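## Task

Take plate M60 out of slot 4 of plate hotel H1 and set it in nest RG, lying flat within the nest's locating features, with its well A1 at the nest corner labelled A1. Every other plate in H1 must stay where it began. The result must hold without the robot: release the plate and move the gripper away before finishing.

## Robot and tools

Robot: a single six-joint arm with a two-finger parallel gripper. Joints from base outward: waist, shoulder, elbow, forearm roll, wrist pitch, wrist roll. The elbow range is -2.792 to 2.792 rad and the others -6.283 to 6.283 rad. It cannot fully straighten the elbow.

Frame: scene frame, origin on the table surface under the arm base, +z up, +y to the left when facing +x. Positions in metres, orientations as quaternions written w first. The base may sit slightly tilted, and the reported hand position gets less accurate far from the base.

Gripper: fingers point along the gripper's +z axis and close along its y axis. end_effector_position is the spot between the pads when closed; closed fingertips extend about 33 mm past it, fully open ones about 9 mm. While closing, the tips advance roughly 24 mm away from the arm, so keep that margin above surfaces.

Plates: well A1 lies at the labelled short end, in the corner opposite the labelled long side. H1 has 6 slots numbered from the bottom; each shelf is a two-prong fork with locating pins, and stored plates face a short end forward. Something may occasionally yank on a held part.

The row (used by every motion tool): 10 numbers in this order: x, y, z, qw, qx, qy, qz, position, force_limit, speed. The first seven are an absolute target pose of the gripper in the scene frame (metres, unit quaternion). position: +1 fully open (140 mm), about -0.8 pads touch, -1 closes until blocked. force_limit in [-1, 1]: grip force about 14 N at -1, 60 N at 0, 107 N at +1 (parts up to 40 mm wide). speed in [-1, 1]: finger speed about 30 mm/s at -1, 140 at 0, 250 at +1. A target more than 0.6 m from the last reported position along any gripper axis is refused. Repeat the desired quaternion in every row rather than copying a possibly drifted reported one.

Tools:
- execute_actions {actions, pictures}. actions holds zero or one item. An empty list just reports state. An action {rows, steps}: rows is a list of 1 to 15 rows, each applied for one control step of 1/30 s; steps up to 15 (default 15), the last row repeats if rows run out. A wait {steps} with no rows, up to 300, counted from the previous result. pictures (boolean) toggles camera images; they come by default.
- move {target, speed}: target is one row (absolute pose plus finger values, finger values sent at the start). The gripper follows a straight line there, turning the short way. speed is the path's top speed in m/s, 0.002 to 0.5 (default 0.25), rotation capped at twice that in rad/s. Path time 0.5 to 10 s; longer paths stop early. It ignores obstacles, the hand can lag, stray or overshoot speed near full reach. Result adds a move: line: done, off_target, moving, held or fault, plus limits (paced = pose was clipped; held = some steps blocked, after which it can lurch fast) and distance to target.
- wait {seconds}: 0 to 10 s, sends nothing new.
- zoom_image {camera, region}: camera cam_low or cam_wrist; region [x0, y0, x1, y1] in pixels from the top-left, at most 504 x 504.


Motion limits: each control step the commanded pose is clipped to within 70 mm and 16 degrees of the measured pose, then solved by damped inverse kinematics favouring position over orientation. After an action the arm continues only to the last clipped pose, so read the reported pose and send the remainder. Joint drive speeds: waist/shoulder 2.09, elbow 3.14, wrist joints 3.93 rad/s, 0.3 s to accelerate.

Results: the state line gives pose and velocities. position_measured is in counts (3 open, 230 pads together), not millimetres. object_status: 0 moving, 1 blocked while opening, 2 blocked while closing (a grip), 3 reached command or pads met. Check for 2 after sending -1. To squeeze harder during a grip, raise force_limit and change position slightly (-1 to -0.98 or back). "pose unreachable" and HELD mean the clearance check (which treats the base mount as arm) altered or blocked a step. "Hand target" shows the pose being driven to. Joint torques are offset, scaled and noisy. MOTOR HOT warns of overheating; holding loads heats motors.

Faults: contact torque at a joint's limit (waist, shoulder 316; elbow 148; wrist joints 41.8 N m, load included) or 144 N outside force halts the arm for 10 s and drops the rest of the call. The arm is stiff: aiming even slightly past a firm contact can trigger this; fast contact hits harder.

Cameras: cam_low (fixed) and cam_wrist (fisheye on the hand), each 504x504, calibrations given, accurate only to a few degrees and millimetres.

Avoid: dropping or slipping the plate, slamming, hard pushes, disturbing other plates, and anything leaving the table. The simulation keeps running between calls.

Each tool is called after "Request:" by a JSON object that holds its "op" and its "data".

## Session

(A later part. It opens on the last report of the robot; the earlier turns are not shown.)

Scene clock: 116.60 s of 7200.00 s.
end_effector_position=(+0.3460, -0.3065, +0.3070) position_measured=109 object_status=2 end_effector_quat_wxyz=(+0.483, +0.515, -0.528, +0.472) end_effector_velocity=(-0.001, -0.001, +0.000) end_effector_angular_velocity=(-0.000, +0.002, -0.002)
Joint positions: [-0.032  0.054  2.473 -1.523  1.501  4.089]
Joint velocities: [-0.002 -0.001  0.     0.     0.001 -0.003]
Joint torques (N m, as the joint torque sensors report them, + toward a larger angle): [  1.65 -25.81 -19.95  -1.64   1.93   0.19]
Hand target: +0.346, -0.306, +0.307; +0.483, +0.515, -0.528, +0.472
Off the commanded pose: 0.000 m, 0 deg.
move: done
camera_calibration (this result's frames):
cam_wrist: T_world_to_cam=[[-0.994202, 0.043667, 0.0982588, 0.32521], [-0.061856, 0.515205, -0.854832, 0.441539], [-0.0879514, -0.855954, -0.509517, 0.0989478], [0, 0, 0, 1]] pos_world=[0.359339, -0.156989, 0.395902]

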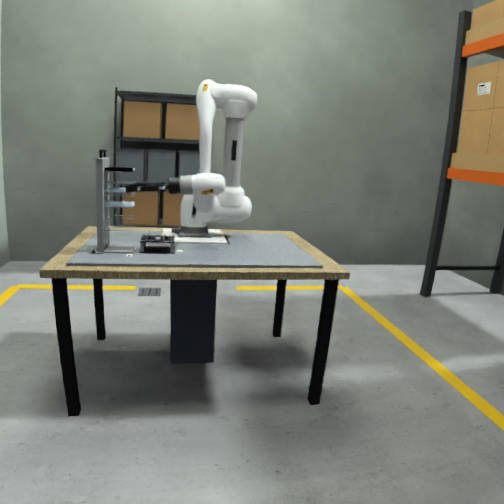

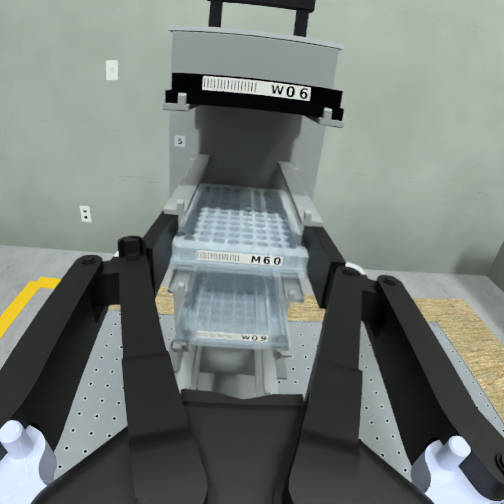

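Request:
{"op": "move", "data": {"target": [0.3505,-0.130,0.307,0.4834,0.515,-0.5276,0.472,-1,0.6,-0.8], "speed": 0.08}}

Request:
{"op": "move", "data": {"target": [0.3505,-0.130,0.125,0.4834,0.515,-0.5276,0.472,-1,0.6,-0.8], "speed": 0.1}}

Request:
{"op": "zoom_image", "data": {"camera": "cam_low", "region": [130, 215, 200, 260]}}

Request:
{"op": "zoom_image", "data": {"camera": "cam_wrist", "region": [130, 160, 350, 380]}}

Scene clock: 127.53 s of 7200.00 s.
end_effector_position=(+0.3504, -0.1299, +0.3068) position_measured=109 object_status=2 end_effector_quat_wxyz=(+0.483, +0.515, -0.528, +0.472) end_effector_velocity=(+0.000, +0.001, +0.000) end_effector_angular_velocity=(+0.000, -0.000, +0.001)
Joint positions: [ 0.42   0.135  2.378 -1.149  1.758  4.136]
Joint velocities: [ 0.002  0.001 -0.001  0.001  0.001  0.   ]
Joint torques (N m, as the joint torque sensors report them, + toward a larger angle): [ -0.68 -31.82 -19.52  -0.36   2.27  -0.11]
Hand target: +0.350, -0.130, +0.307; +0.483, +0.515, -0.528, +0.472
Off the commanded pose: 0.000 m, 0 deg.
After step 90, 5.37 s passed at rest.
move: done
camera_calibration (this result's frames):
cam_wrist: T_world_to_cam=[[-0.994141, 0.0436953, 0.0988636, 0.32166], [-0.0623068, 0.515735, -0.85448, 0.350853], [-0.0883242, -0.855633, -0.509991, 0.250731], [0, 0, 0, 1]] pos_world=[0.363781, 0.0195318, 0.395867]

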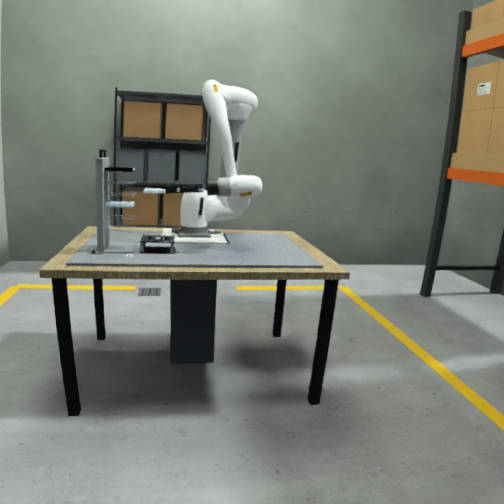

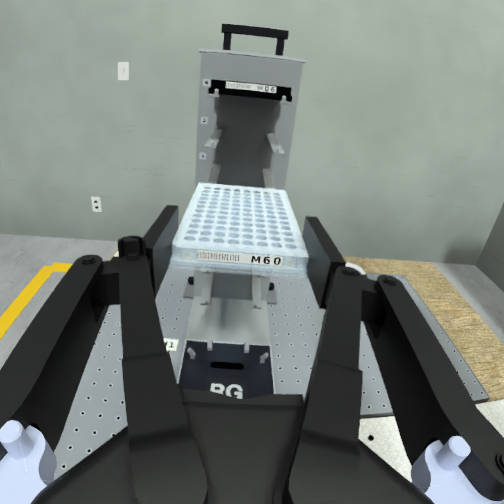

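Scene clock: 129.70 s of 7200.00 s.
end_effector_position=(+0.3504, -0.1299, +0.1250) position_measured=109 object_status=2 end_effector_quat_wxyz=(+0.484, +0.515, -0.528, +0.472) end_effector_velocity=(+0.001, +0.000, -0.001) end_effector_angular_velocity=(+0.000, -0.000, +0.002)
Joint positions: [ 0.421  0.542  2.436 -1.111  1.559  4.558]
Joint velocities: [ 0.001  0.002 -0.001 -0.001 -0.001  0.001]
Joint torques (N m, as the joint torque sensors report them, + toward a larger angle): [  2.25 -53.76  -1.02   0.01   2.36  -0.17]
Hand target: +0.350, -0.130, +0.125; +0.484, +0.515, -0.528, +0.472
Off the commanded pose: 0.000 m, 0 deg.
move: done
camera_calibration (this result's frames):
cam_wrist: T_world_to_cam=[[-0.994192, 0.0445048, 0.0979925, 0.339929], [-0.0612383, 0.514817, -0.85511, 0.195097], [-0.0885047, -0.856144, -0.509101, 0.1579], [0, 0, 0, 1]] pos_world=[0.363877, 0.0196178, 0.213906]

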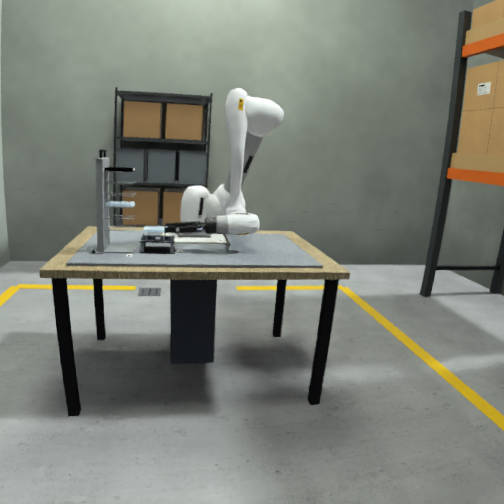

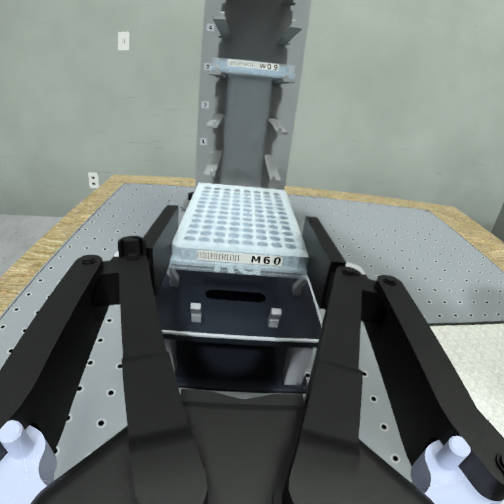

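Region (130, 215, 200, 260) of cam_low's 504x504 image, scaled by 7.200, with more detail than that image has; it fills the top 324 rows of this view, and the rest is white.

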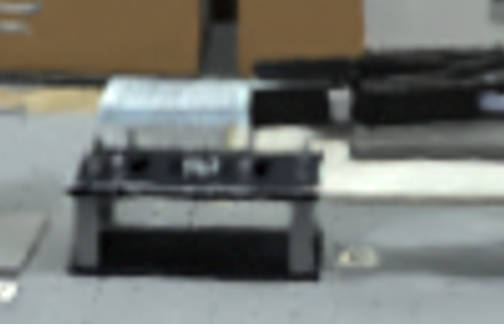

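Region (130, 160, 350, 380) of cam_wrist's 504x504 image, scaled by 2.291, with more detail than that image has.

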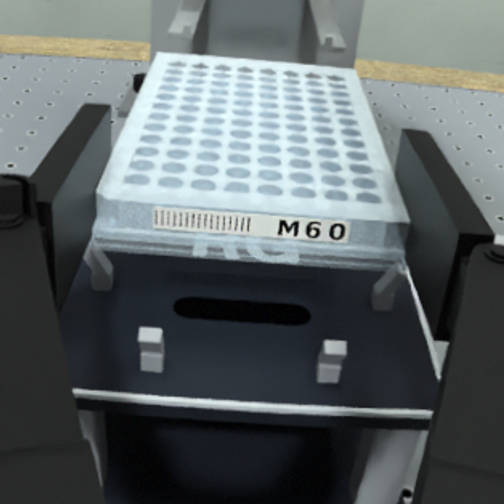

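Request:
{"op": "move", "data": {"target": [0.3505,-0.1285,0.104,0.4834,0.515,-0.5276,0.472,-1,0.6,-0.8], "speed": 0.02}}

Request:
{"op": "zoom_image", "data": {"camera": "cam_low", "region": [130, 215, 200, 260]}}

Request:
{"op": "zoom_image", "data": {"camera": "cam_wrist", "region": [130, 160, 350, 380]}}

Scene clock: 139.13 s of 7200.00 s.
end_effector_position=(+0.3505, -0.1285, +0.1041) position_measured=109 object_status=2 end_effector_quat_wxyz=(+0.483, +0.515, -0.528, +0.472) end_effector_velocity=(-0.000, +0.000, -0.001) end_effector_angular_velocity=(-0.001, +0.001, +0.001)
Joint positions: [ 0.424  0.593  2.432 -1.11   1.538  4.6  ]
Joint velocities: [ 0.001  0.002  0.    -0.    -0.001  0.001]
Joint torques (N m, as the joint torque sensors report them, + toward a larger angle): [  2.4  -58.29   0.82  -0.21   2.3   -0.25]
Hand target: +0.350, -0.128, +0.104; +0.483, +0.515, -0.528, +0.472
Off the commanded pose: 0.000 m, 0 deg.
After step 90, 5.17 s passed at rest.
move: done
camera_calibration (this result's frames):
cam_wrist: T_world_to_cam=[[-0.9942, 0.0437954, 0.0982255, 0.341865], [-0.0617682, 0.515141, -0.854877, 0.176631], [-0.0880397, -0.855986, -0.509448, 0.148346], [0, 0, 0, 1]] pos_world=[0.363853, 0.0210201, 0.192993]

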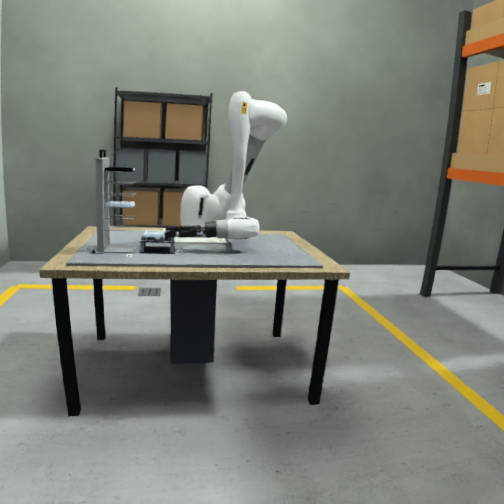

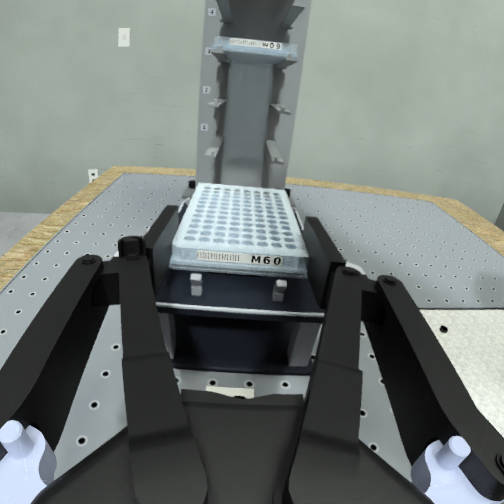

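Region (130, 215, 200, 260) of cam_low's 504x504 image, scaled by 7.200, with more detail than that image has; it fills the top 324 rows of this view, and the rest is white.

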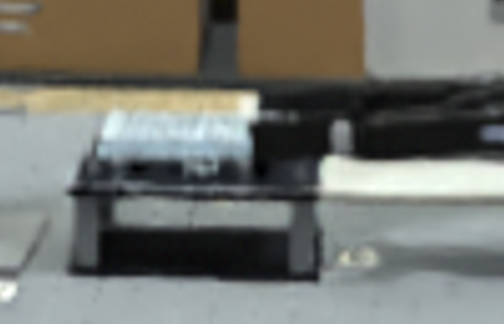

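Region (130, 160, 350, 380) of cam_wrist's 504x504 image, scaled by 2.291, with more detail than that image has.

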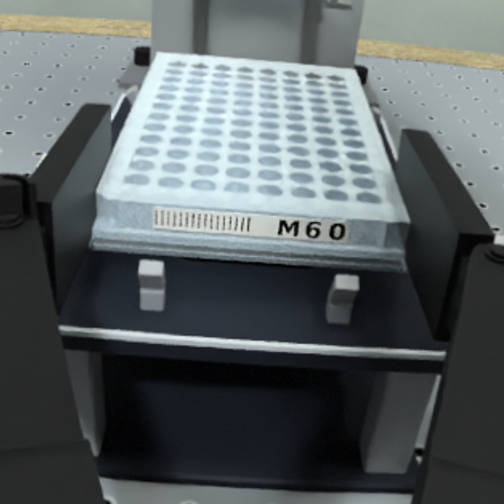

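Request:
{"op": "move", "data": {"target": [0.3505,-0.1285,0.096,0.4834,0.515,-0.5276,0.472,-1,0.6,-0.8], "speed": 0.008}}

Request:
{"op": "zoom_image", "data": {"camera": "cam_wrist", "region": [130, 160, 350, 380]}}

Scene clock: 144.97 s of 7200.00 s.
end_effector_position=(+0.3505, -0.1285, +0.0960) position_measured=109 object_status=2 end_effector_quat_wxyz=(+0.483, +0.515, -0.528, +0.472) end_effector_velocity=(-0.000, -0.000, -0.000) end_effector_angular_velocity=(+0.000, -0.001, -0.001)
Joint positions: [ 0.424  0.613  2.431 -1.11   1.529  4.617]
Joint velocities: [-0.001  0.001 -0.    -0.    -0.001  0.002]
Joint torques (N m, as the joint torque sensors report them, + toward a larger angle): [  2.03 -57.06   1.92  -0.23   2.14  -0.06]
Hand target: +0.351, -0.128, +0.096; +0.483, +0.515, -0.528, +0.472
Off the commanded pose: 0.000 m, 0 deg.
After step 90, 1.60 s passed at rest.
move: done
camera_calibration (this result's frames):
cam_wrist: T_world_to_cam=[[-0.9942, 0.0437607, 0.0982462, 0.342645], [-0.0618021, 0.515157, -0.854865, 0.169779], [-0.0880217, -0.855978, -0.509465, 0.144248], [0, 0, 0, 1]] pos_world=[0.363848, 0.0210157, 0.184964]

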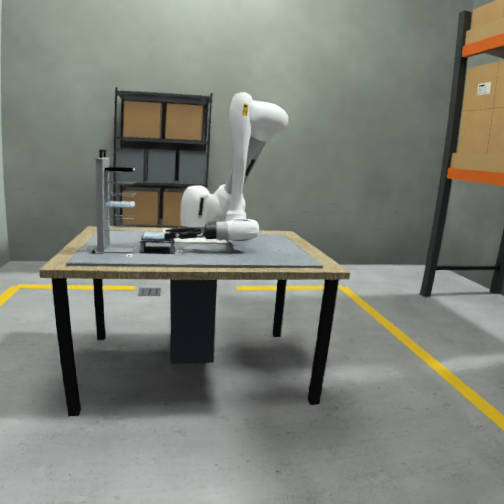

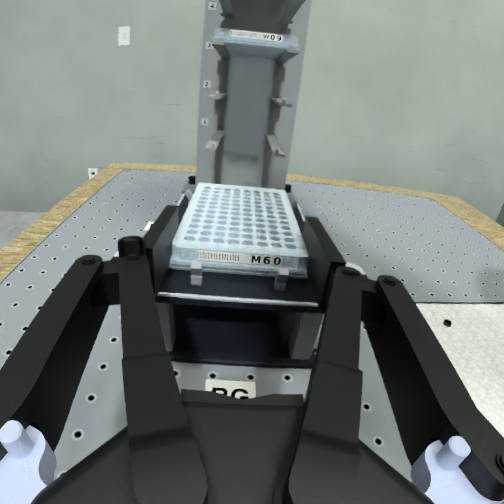

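Region (130, 160, 350, 380) of cam_wrist's 504x504 image, scaled by 2.291, with more detail than that image has.

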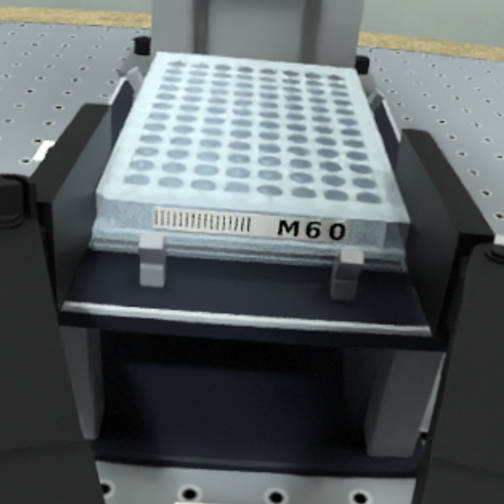

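Request:
{"op": "move", "data": {"target": [0.3505,-0.1285,0.092,0.4834,0.515,-0.5276,0.472,-1,0.6,-0.8], "speed": 0.005}}

Request:
{"op": "move", "data": {"target": [0.3505,-0.1285,0.090,0.4834,0.515,-0.5276,0.472,-1,0.6,-0.8], "speed": 0.004}}

Request:
{"op": "zoom_image", "data": {"camera": "cam_wrist", "region": [130, 160, 350, 380]}}

Scene clock: 150.50 s of 7200.00 s.
end_effector_position=(+0.3505, -0.1285, +0.0920) position_measured=109 object_status=2 end_effector_quat_wxyz=(+0.483, +0.515, -0.528, +0.472) end_effector_velocity=(+0.000, -0.000, -0.000) end_effector_angular_velocity=(+0.001, -0.002, -0.001)
Joint positions: [ 0.424  0.623  2.43  -1.11   1.525  4.625]
Joint velocities: [-0.001  0.    -0.     0.    -0.001  0.001]
Joint torques (N m, as the joint torque sensors report them, + toward a larger angle): [  0.09 -53.09   1.19  -0.07  -5.24   0.16]
Hand target: +0.351, -0.128, +0.092; +0.483, +0.515, -0.528, +0.472
Off the commanded pose: 0.000 m, 0 deg.
After step 90, 1.50 s passed at rest.
move: done
camera_calibration (this result's frames):
cam_wrist: T_world_to_cam=[[-0.994201, 0.0437385, 0.0982437, 0.343041], [-0.0618126, 0.515144, -0.854872, 0.166363], [-0.0880004, -0.855987, -0.509453, 0.142205], [0, 0, 0, 1]] pos_world=[0.363849, 0.0210208, 0.180964]

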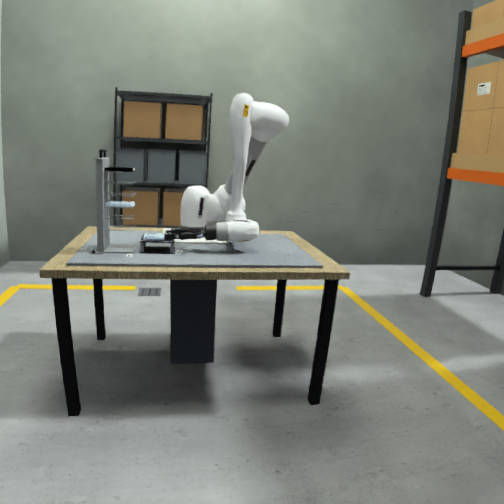

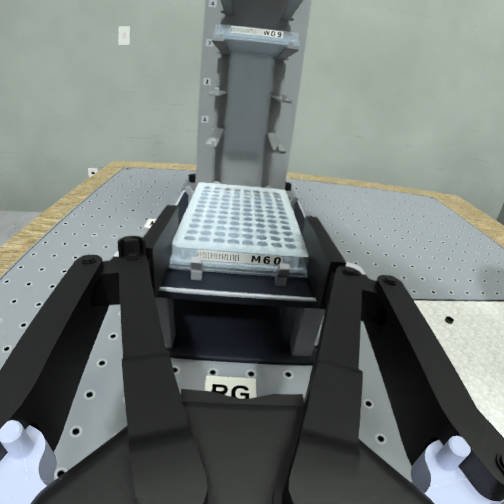

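Scene clock: 151.23 s of 7200.00 s.
end_effector_position=(+0.3505, -0.1285, +0.0900) position_measured=109 object_status=2 end_effector_quat_wxyz=(+0.483, +0.515, -0.528, +0.472) end_effector_velocity=(+0.001, +0.000, -0.000) end_effector_angular_velocity=(+0.000, -0.001, -0.001)
Joint positions: [ 0.424  0.627  2.43  -1.111  1.523  4.629]
Joint velocities: [-0.001  0.001 -0.002  0.     0.    -0.   ]
Joint torques (N m, as the joint torque sensors report them, + toward a larger angle): [ -4.64 -46.47   2.55   0.28 -12.09   0.37]
Hand target: +0.351, -0.128, +0.090; +0.483, +0.515, -0.528, +0.472
Off the commanded pose: 0.000 m, 0 deg.
move: done
camera_calibration (this result's frames):
cam_wrist: T_world_to_cam=[[-0.994201, 0.0437272, 0.0982429, 0.343238], [-0.0618183, 0.515138, -0.854875, 0.164655], [-0.08799, -0.855991, -0.509448, 0.141184], [0, 0, 0, 1]] pos_world=[0.363849, 0.0210236, 0.178965]

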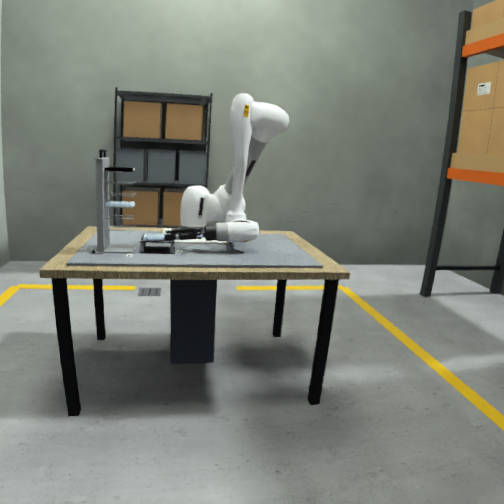

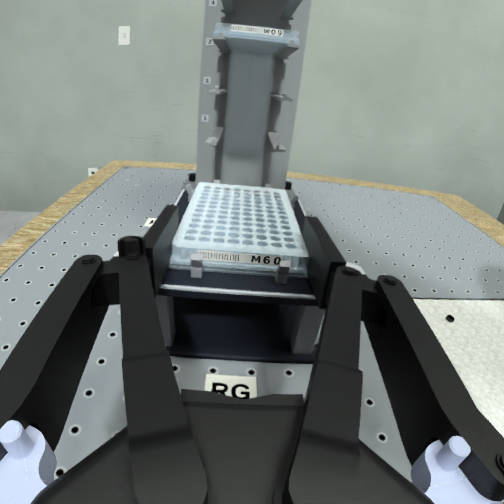

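Region (130, 160, 350, 380) of cam_wrist's 504x504 image, scaled by 2.291, with more detail than that image has.

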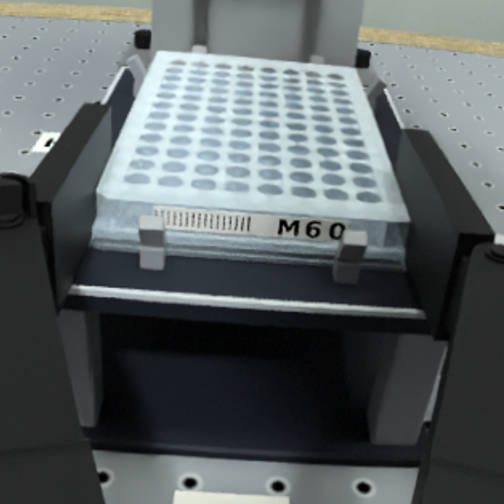

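Request:
{"op": "move", "data": {"target": [0.3505,-0.127,0.0935,0.4834,0.515,-0.5276,0.472,-1,0.6,-0.8], "speed": 0.005}}

Request:
{"op": "move", "data": {"target": [0.3505,-0.127,0.0915,0.4834,0.515,-0.5276,0.472,-1,0.6,-0.8], "speed": 0.004}}

Request:
{"op": "zoom_image", "data": {"camera": "cam_low", "region": [135, 225, 185, 255]}}

Scene clock: 155.80 s of 7200.00 s.
end_effector_position=(+0.3505, -0.1270, +0.0935) position_measured=110 object_status=2 end_effector_quat_wxyz=(+0.483, +0.515, -0.528, +0.472) end_effector_velocity=(+0.000, +0.000, -0.000) end_effector_angular_velocity=(+0.002, +0.001, -0.000)
Joint positions: [ 0.427  0.619  2.429 -1.107  1.528  4.621]
Joint velocities: [-0.    -0.001 -0.001  0.    -0.001 -0.002]
Joint torques (N m, as the joint torque sensors report them, + toward a larger angle): [ 16.74 -64.07  -7.34  -0.25   6.36   0.02]
Hand target: +0.350, -0.127, +0.093; +0.483, +0.515, -0.528, +0.472
Off the commanded pose: 0.000 m, 0 deg.
After step 90, 0.60 s passed at rest.
move: done
camera_calibration (this result's frames):
cam_wrist: T_world_to_cam=[[-0.994195, 0.0437593, 0.0982963, 0.342799], [-0.0618471, 0.515145, -0.854869, 0.166874], [-0.0880452, -0.855985, -0.509448, 0.14423], [0, 0, 0, 1]] pos_world=[0.363829, 0.0224935, 0.182438]

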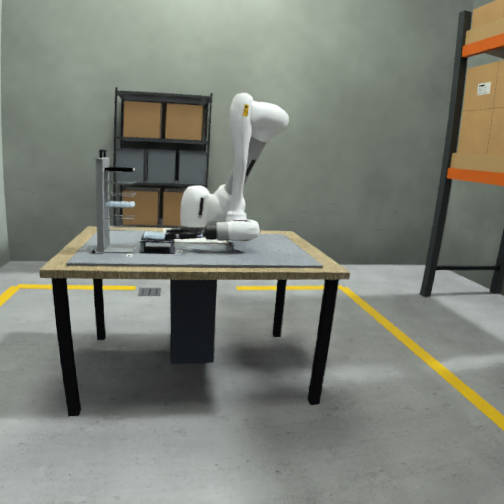

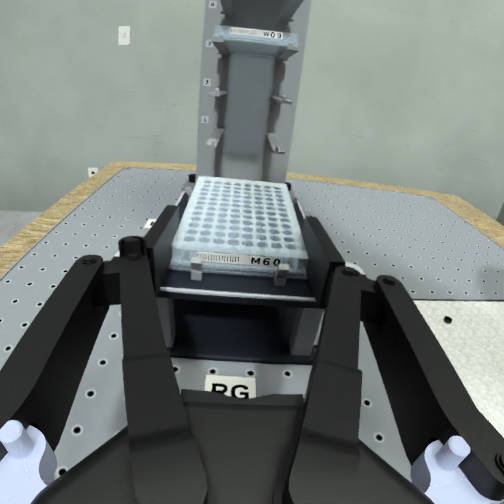

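Scene clock: 156.53 s of 7200.00 s.
end_effector_position=(+0.3505, -0.1270, +0.0915) position_measured=110 object_status=2 end_effector_quat_wxyz=(+0.483, +0.515, -0.528, +0.472) end_effector_velocity=(+0.000, +0.000, -0.000) end_effector_angular_velocity=(+0.000, -0.001, +0.001)
Joint positions: [ 0.427  0.624  2.429 -1.107  1.526  4.625]
Joint velocities: [ 0.001  0.    -0.    -0.    -0.001  0.001]
Joint torques (N m, as the joint torque sensors report them, + toward a larger angle): [ 18.35 -57.73 -10.46   0.76  -2.46   0.15]
Hand target: +0.351, -0.127, +0.092; +0.483, +0.515, -0.528, +0.472
Off the commanded pose: 0.000 m, 0 deg.
move: done
camera_calibration (this result's frames):
cam_wrist: T_world_to_cam=[[-0.994196, 0.0437821, 0.0982704, 0.343], [-0.061814, 0.515137, -0.854876, 0.165169], [-0.088051, -0.855989, -0.509441, 0.143239], [0, 0, 0, 1]] pos_world=[0.363832, 0.0225089, 0.180464]

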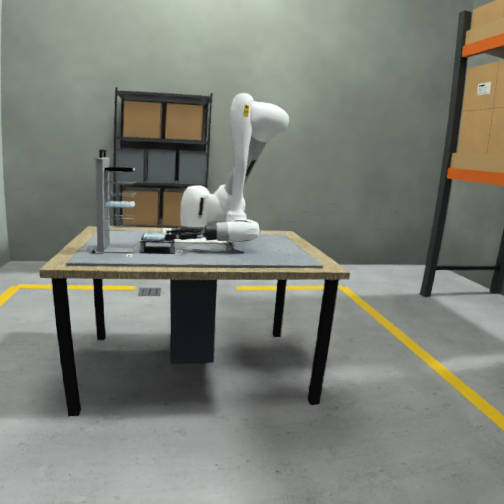

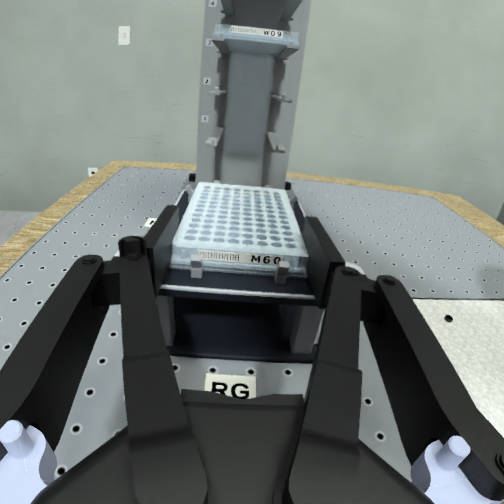

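Region (135, 225, 185, 255) of cam_low's 504x504 image, scaled by 10.080, with more detail than that image has; it fills the top 302 rows of this view, and the rest is white.

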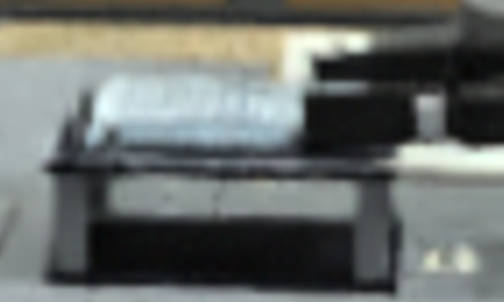

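It was already seated in the locators. Relax and release.

Request:
{"op": "move", "data": {"target": [0.3505,-0.1282,0.092,0.4834,0.515,-0.5276,0.472,-1,0.6,-0.8], "speed": 0.004}}

Request:
{"op": "move", "data": {"target": [0.3505,-0.1282,0.092,0.4834,0.515,-0.5276,0.472,0.6,0.6,-0.6], "speed": 0.004}}

Request:
{"op": "move", "data": {"target": [0.352,-0.07,0.17,0.4834,0.515,-0.5276,0.472,0.6,0.6,-0.6], "speed": 0.1}}

Request:
{"op": "zoom_image", "data": {"camera": "cam_wrist", "region": [140, 200, 340, 400]}}

Request:
{"op": "zoom_image", "data": {"camera": "cam_low", "region": [135, 225, 185, 255]}}

Scene clock: 161.93 s of 7200.00 s.
end_effector_position=(+0.3505, -0.1282, +0.0919) position_measured=110 object_status=2 end_effector_quat_wxyz=(+0.483, +0.515, -0.528, +0.472) end_effector_velocity=(-0.000, -0.000, -0.000) end_effector_angular_velocity=(+0.000, +0.002, +0.000)
Joint positions: [ 0.425  0.623  2.43  -1.11   1.525  4.625]
Joint velocities: [-0.     0.     0.001 -0.    -0.    -0.001]
Joint torques (N m, as the joint torque sensors report them, + toward a larger angle): [  5.28 -60.19  -1.63  -1.78   3.5   -0.01]
Hand target: +0.351, -0.128, +0.092; +0.483, +0.515, -0.528, +0.472
Off the commanded pose: 0.000 m, 0 deg.
After step 90, 1.70 s passed at rest.
move: done
camera_calibration (this result's frames):
cam_wrist: T_world_to_cam=[[-0.994232, 0.0436885, 0.0979468, 0.343108], [-0.0615641, 0.515327, -0.854779, 0.166043], [-0.0878187, -0.855879, -0.509665, 0.142418], [0, 0, 0, 1]] pos_world=[0.363858, 0.0213359, 0.180909]

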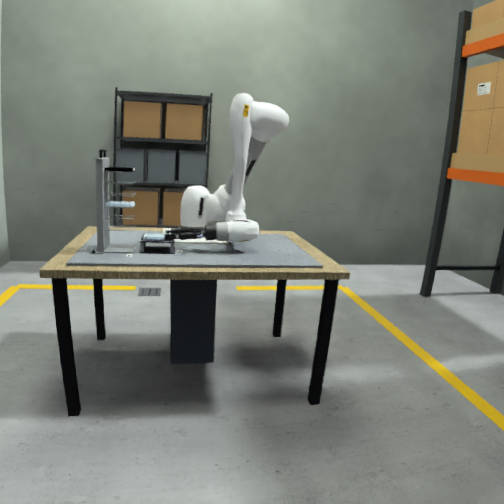

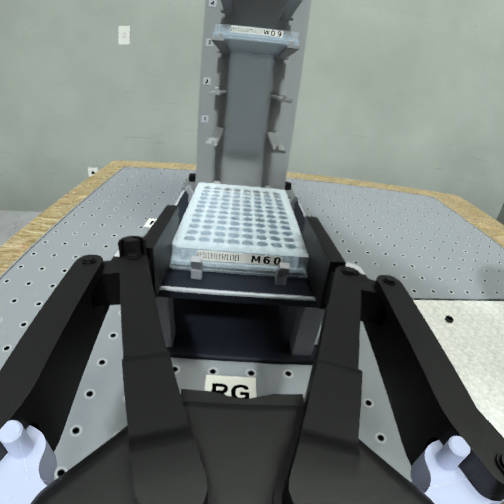

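Scene clock: 162.63 s of 7200.00 s.
end_effector_position=(+0.3505, -0.1282, +0.0920) position_measured=53 object_status=0 end_effector_quat_wxyz=(+0.483, +0.515, -0.528, +0.472) end_effector_velocity=(+0.000, +0.000, +0.000) end_effector_angular_velocity=(+0.000, -0.001, +0.001)
Joint positions: [ 0.425  0.623  2.43  -1.11   1.526  4.625]
Joint velocities: [ 0.001 -0.    -0.    -0.     0.    -0.   ]
Joint torques (N m, as the joint torque sensors report them, + toward a larger angle): [  1.7  -57.89   2.53  -0.19   2.13  -0.1 ]
Hand target: +0.350, -0.128, +0.092; +0.483, +0.515, -0.528, +0.472
Off the commanded pose: 0.000 m, 0 deg.
move: done
camera_calibration (this result's frames):
cam_wrist: T_world_to_cam=[[-0.994205, 0.0436474, 0.0982401, 0.343046], [-0.0618524, 0.51518, -0.854847, 0.16621], [-0.0879232, -0.85597, -0.509495, 0.142424], [0, 0, 0, 1]] pos_world=[0.363861, 0.0213095, 0.180947]

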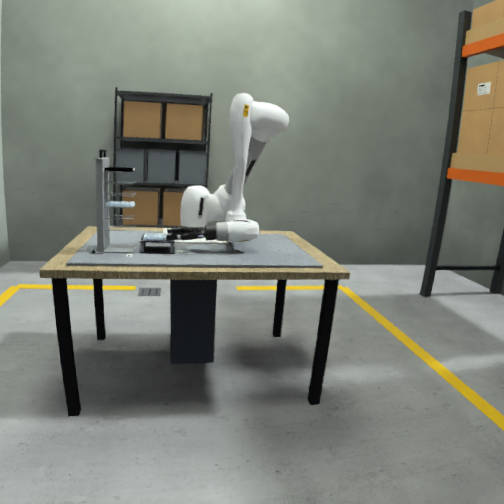

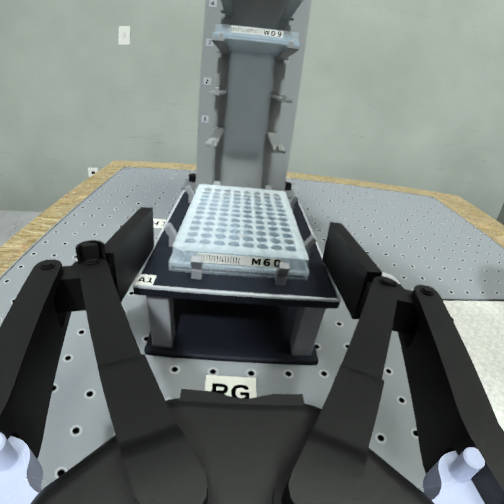

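Scene clock: 163.97 s of 7200.00 s.
end_effector_position=(+0.3519, -0.0700, +0.1699) position_measured=53 object_status=3 end_effector_quat_wxyz=(+0.483, +0.515, -0.528, +0.472) end_effector_velocity=(+0.000, +0.001, +0.001) end_effector_angular_velocity=(+0.000, -0.000, +0.001)
Joint positions: [ 0.543  0.456  2.374 -0.997  1.656  4.442]
Joint velocities: [ 0.002 -0.002 -0.001  0.001  0.001 -0.002]
Joint torques (N m, as the joint torque sensors report them, + toward a larger angle): [  3.4  -52.26  -7.34  -0.28   2.11   0.19]
Hand target: +0.352, -0.070, +0.170; +0.483, +0.515, -0.528, +0.472
Off the commanded pose: 0.000 m, 0 deg.
move: done
camera_calibration (this result's frames):
cam_wrist: T_world_to_cam=[[-0.99418, 0.0434571, 0.0985794, 0.334183], [-0.062206, 0.515526, -0.854613, 0.203047], [-0.0879592, -0.855771, -0.509822, 0.232139], [0, 0, 0, 1]] pos_world=[0.365287, 0.0794591, 0.258933]

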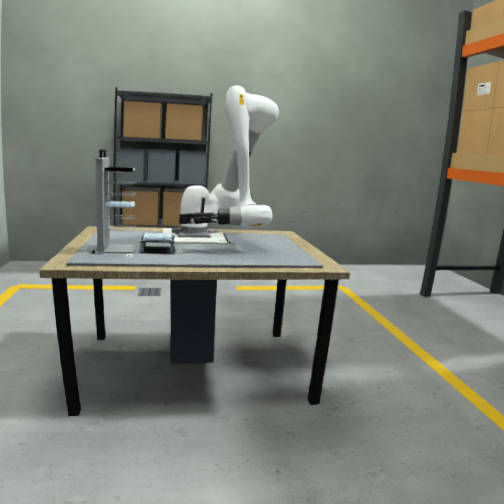

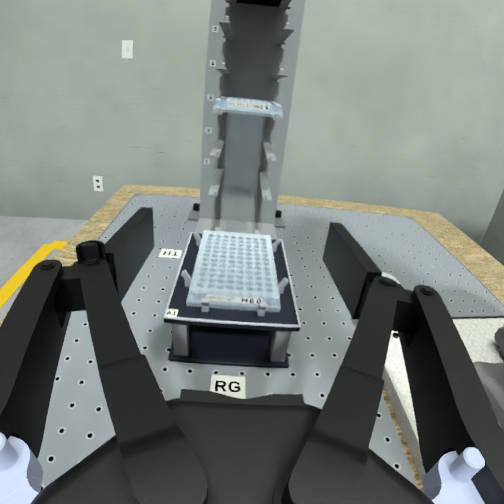

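Region (140, 200, 340, 400) of cam_wrist's 504x504 image, scaled by 2.520, with more detail than that image has.

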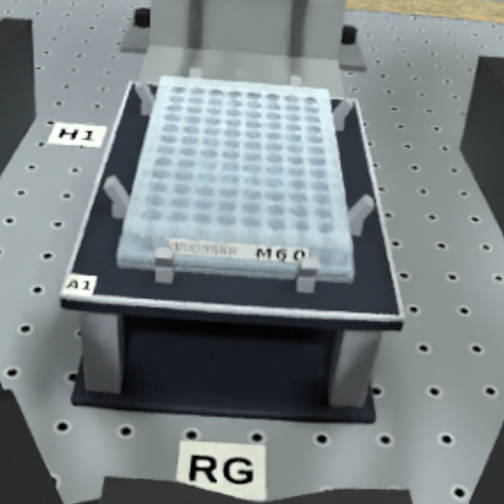

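Region (135, 225, 185, 255) of cam_low's 504x504 image, scaled by 10.080, with more detail than that image has; it fills the top 302 rows of this view, and the rest is white.

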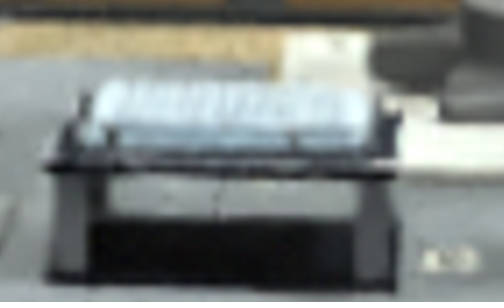

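Request:
{"op": "finished_scene", "data": {"scene": 1}}

The scene is finished: the task was done.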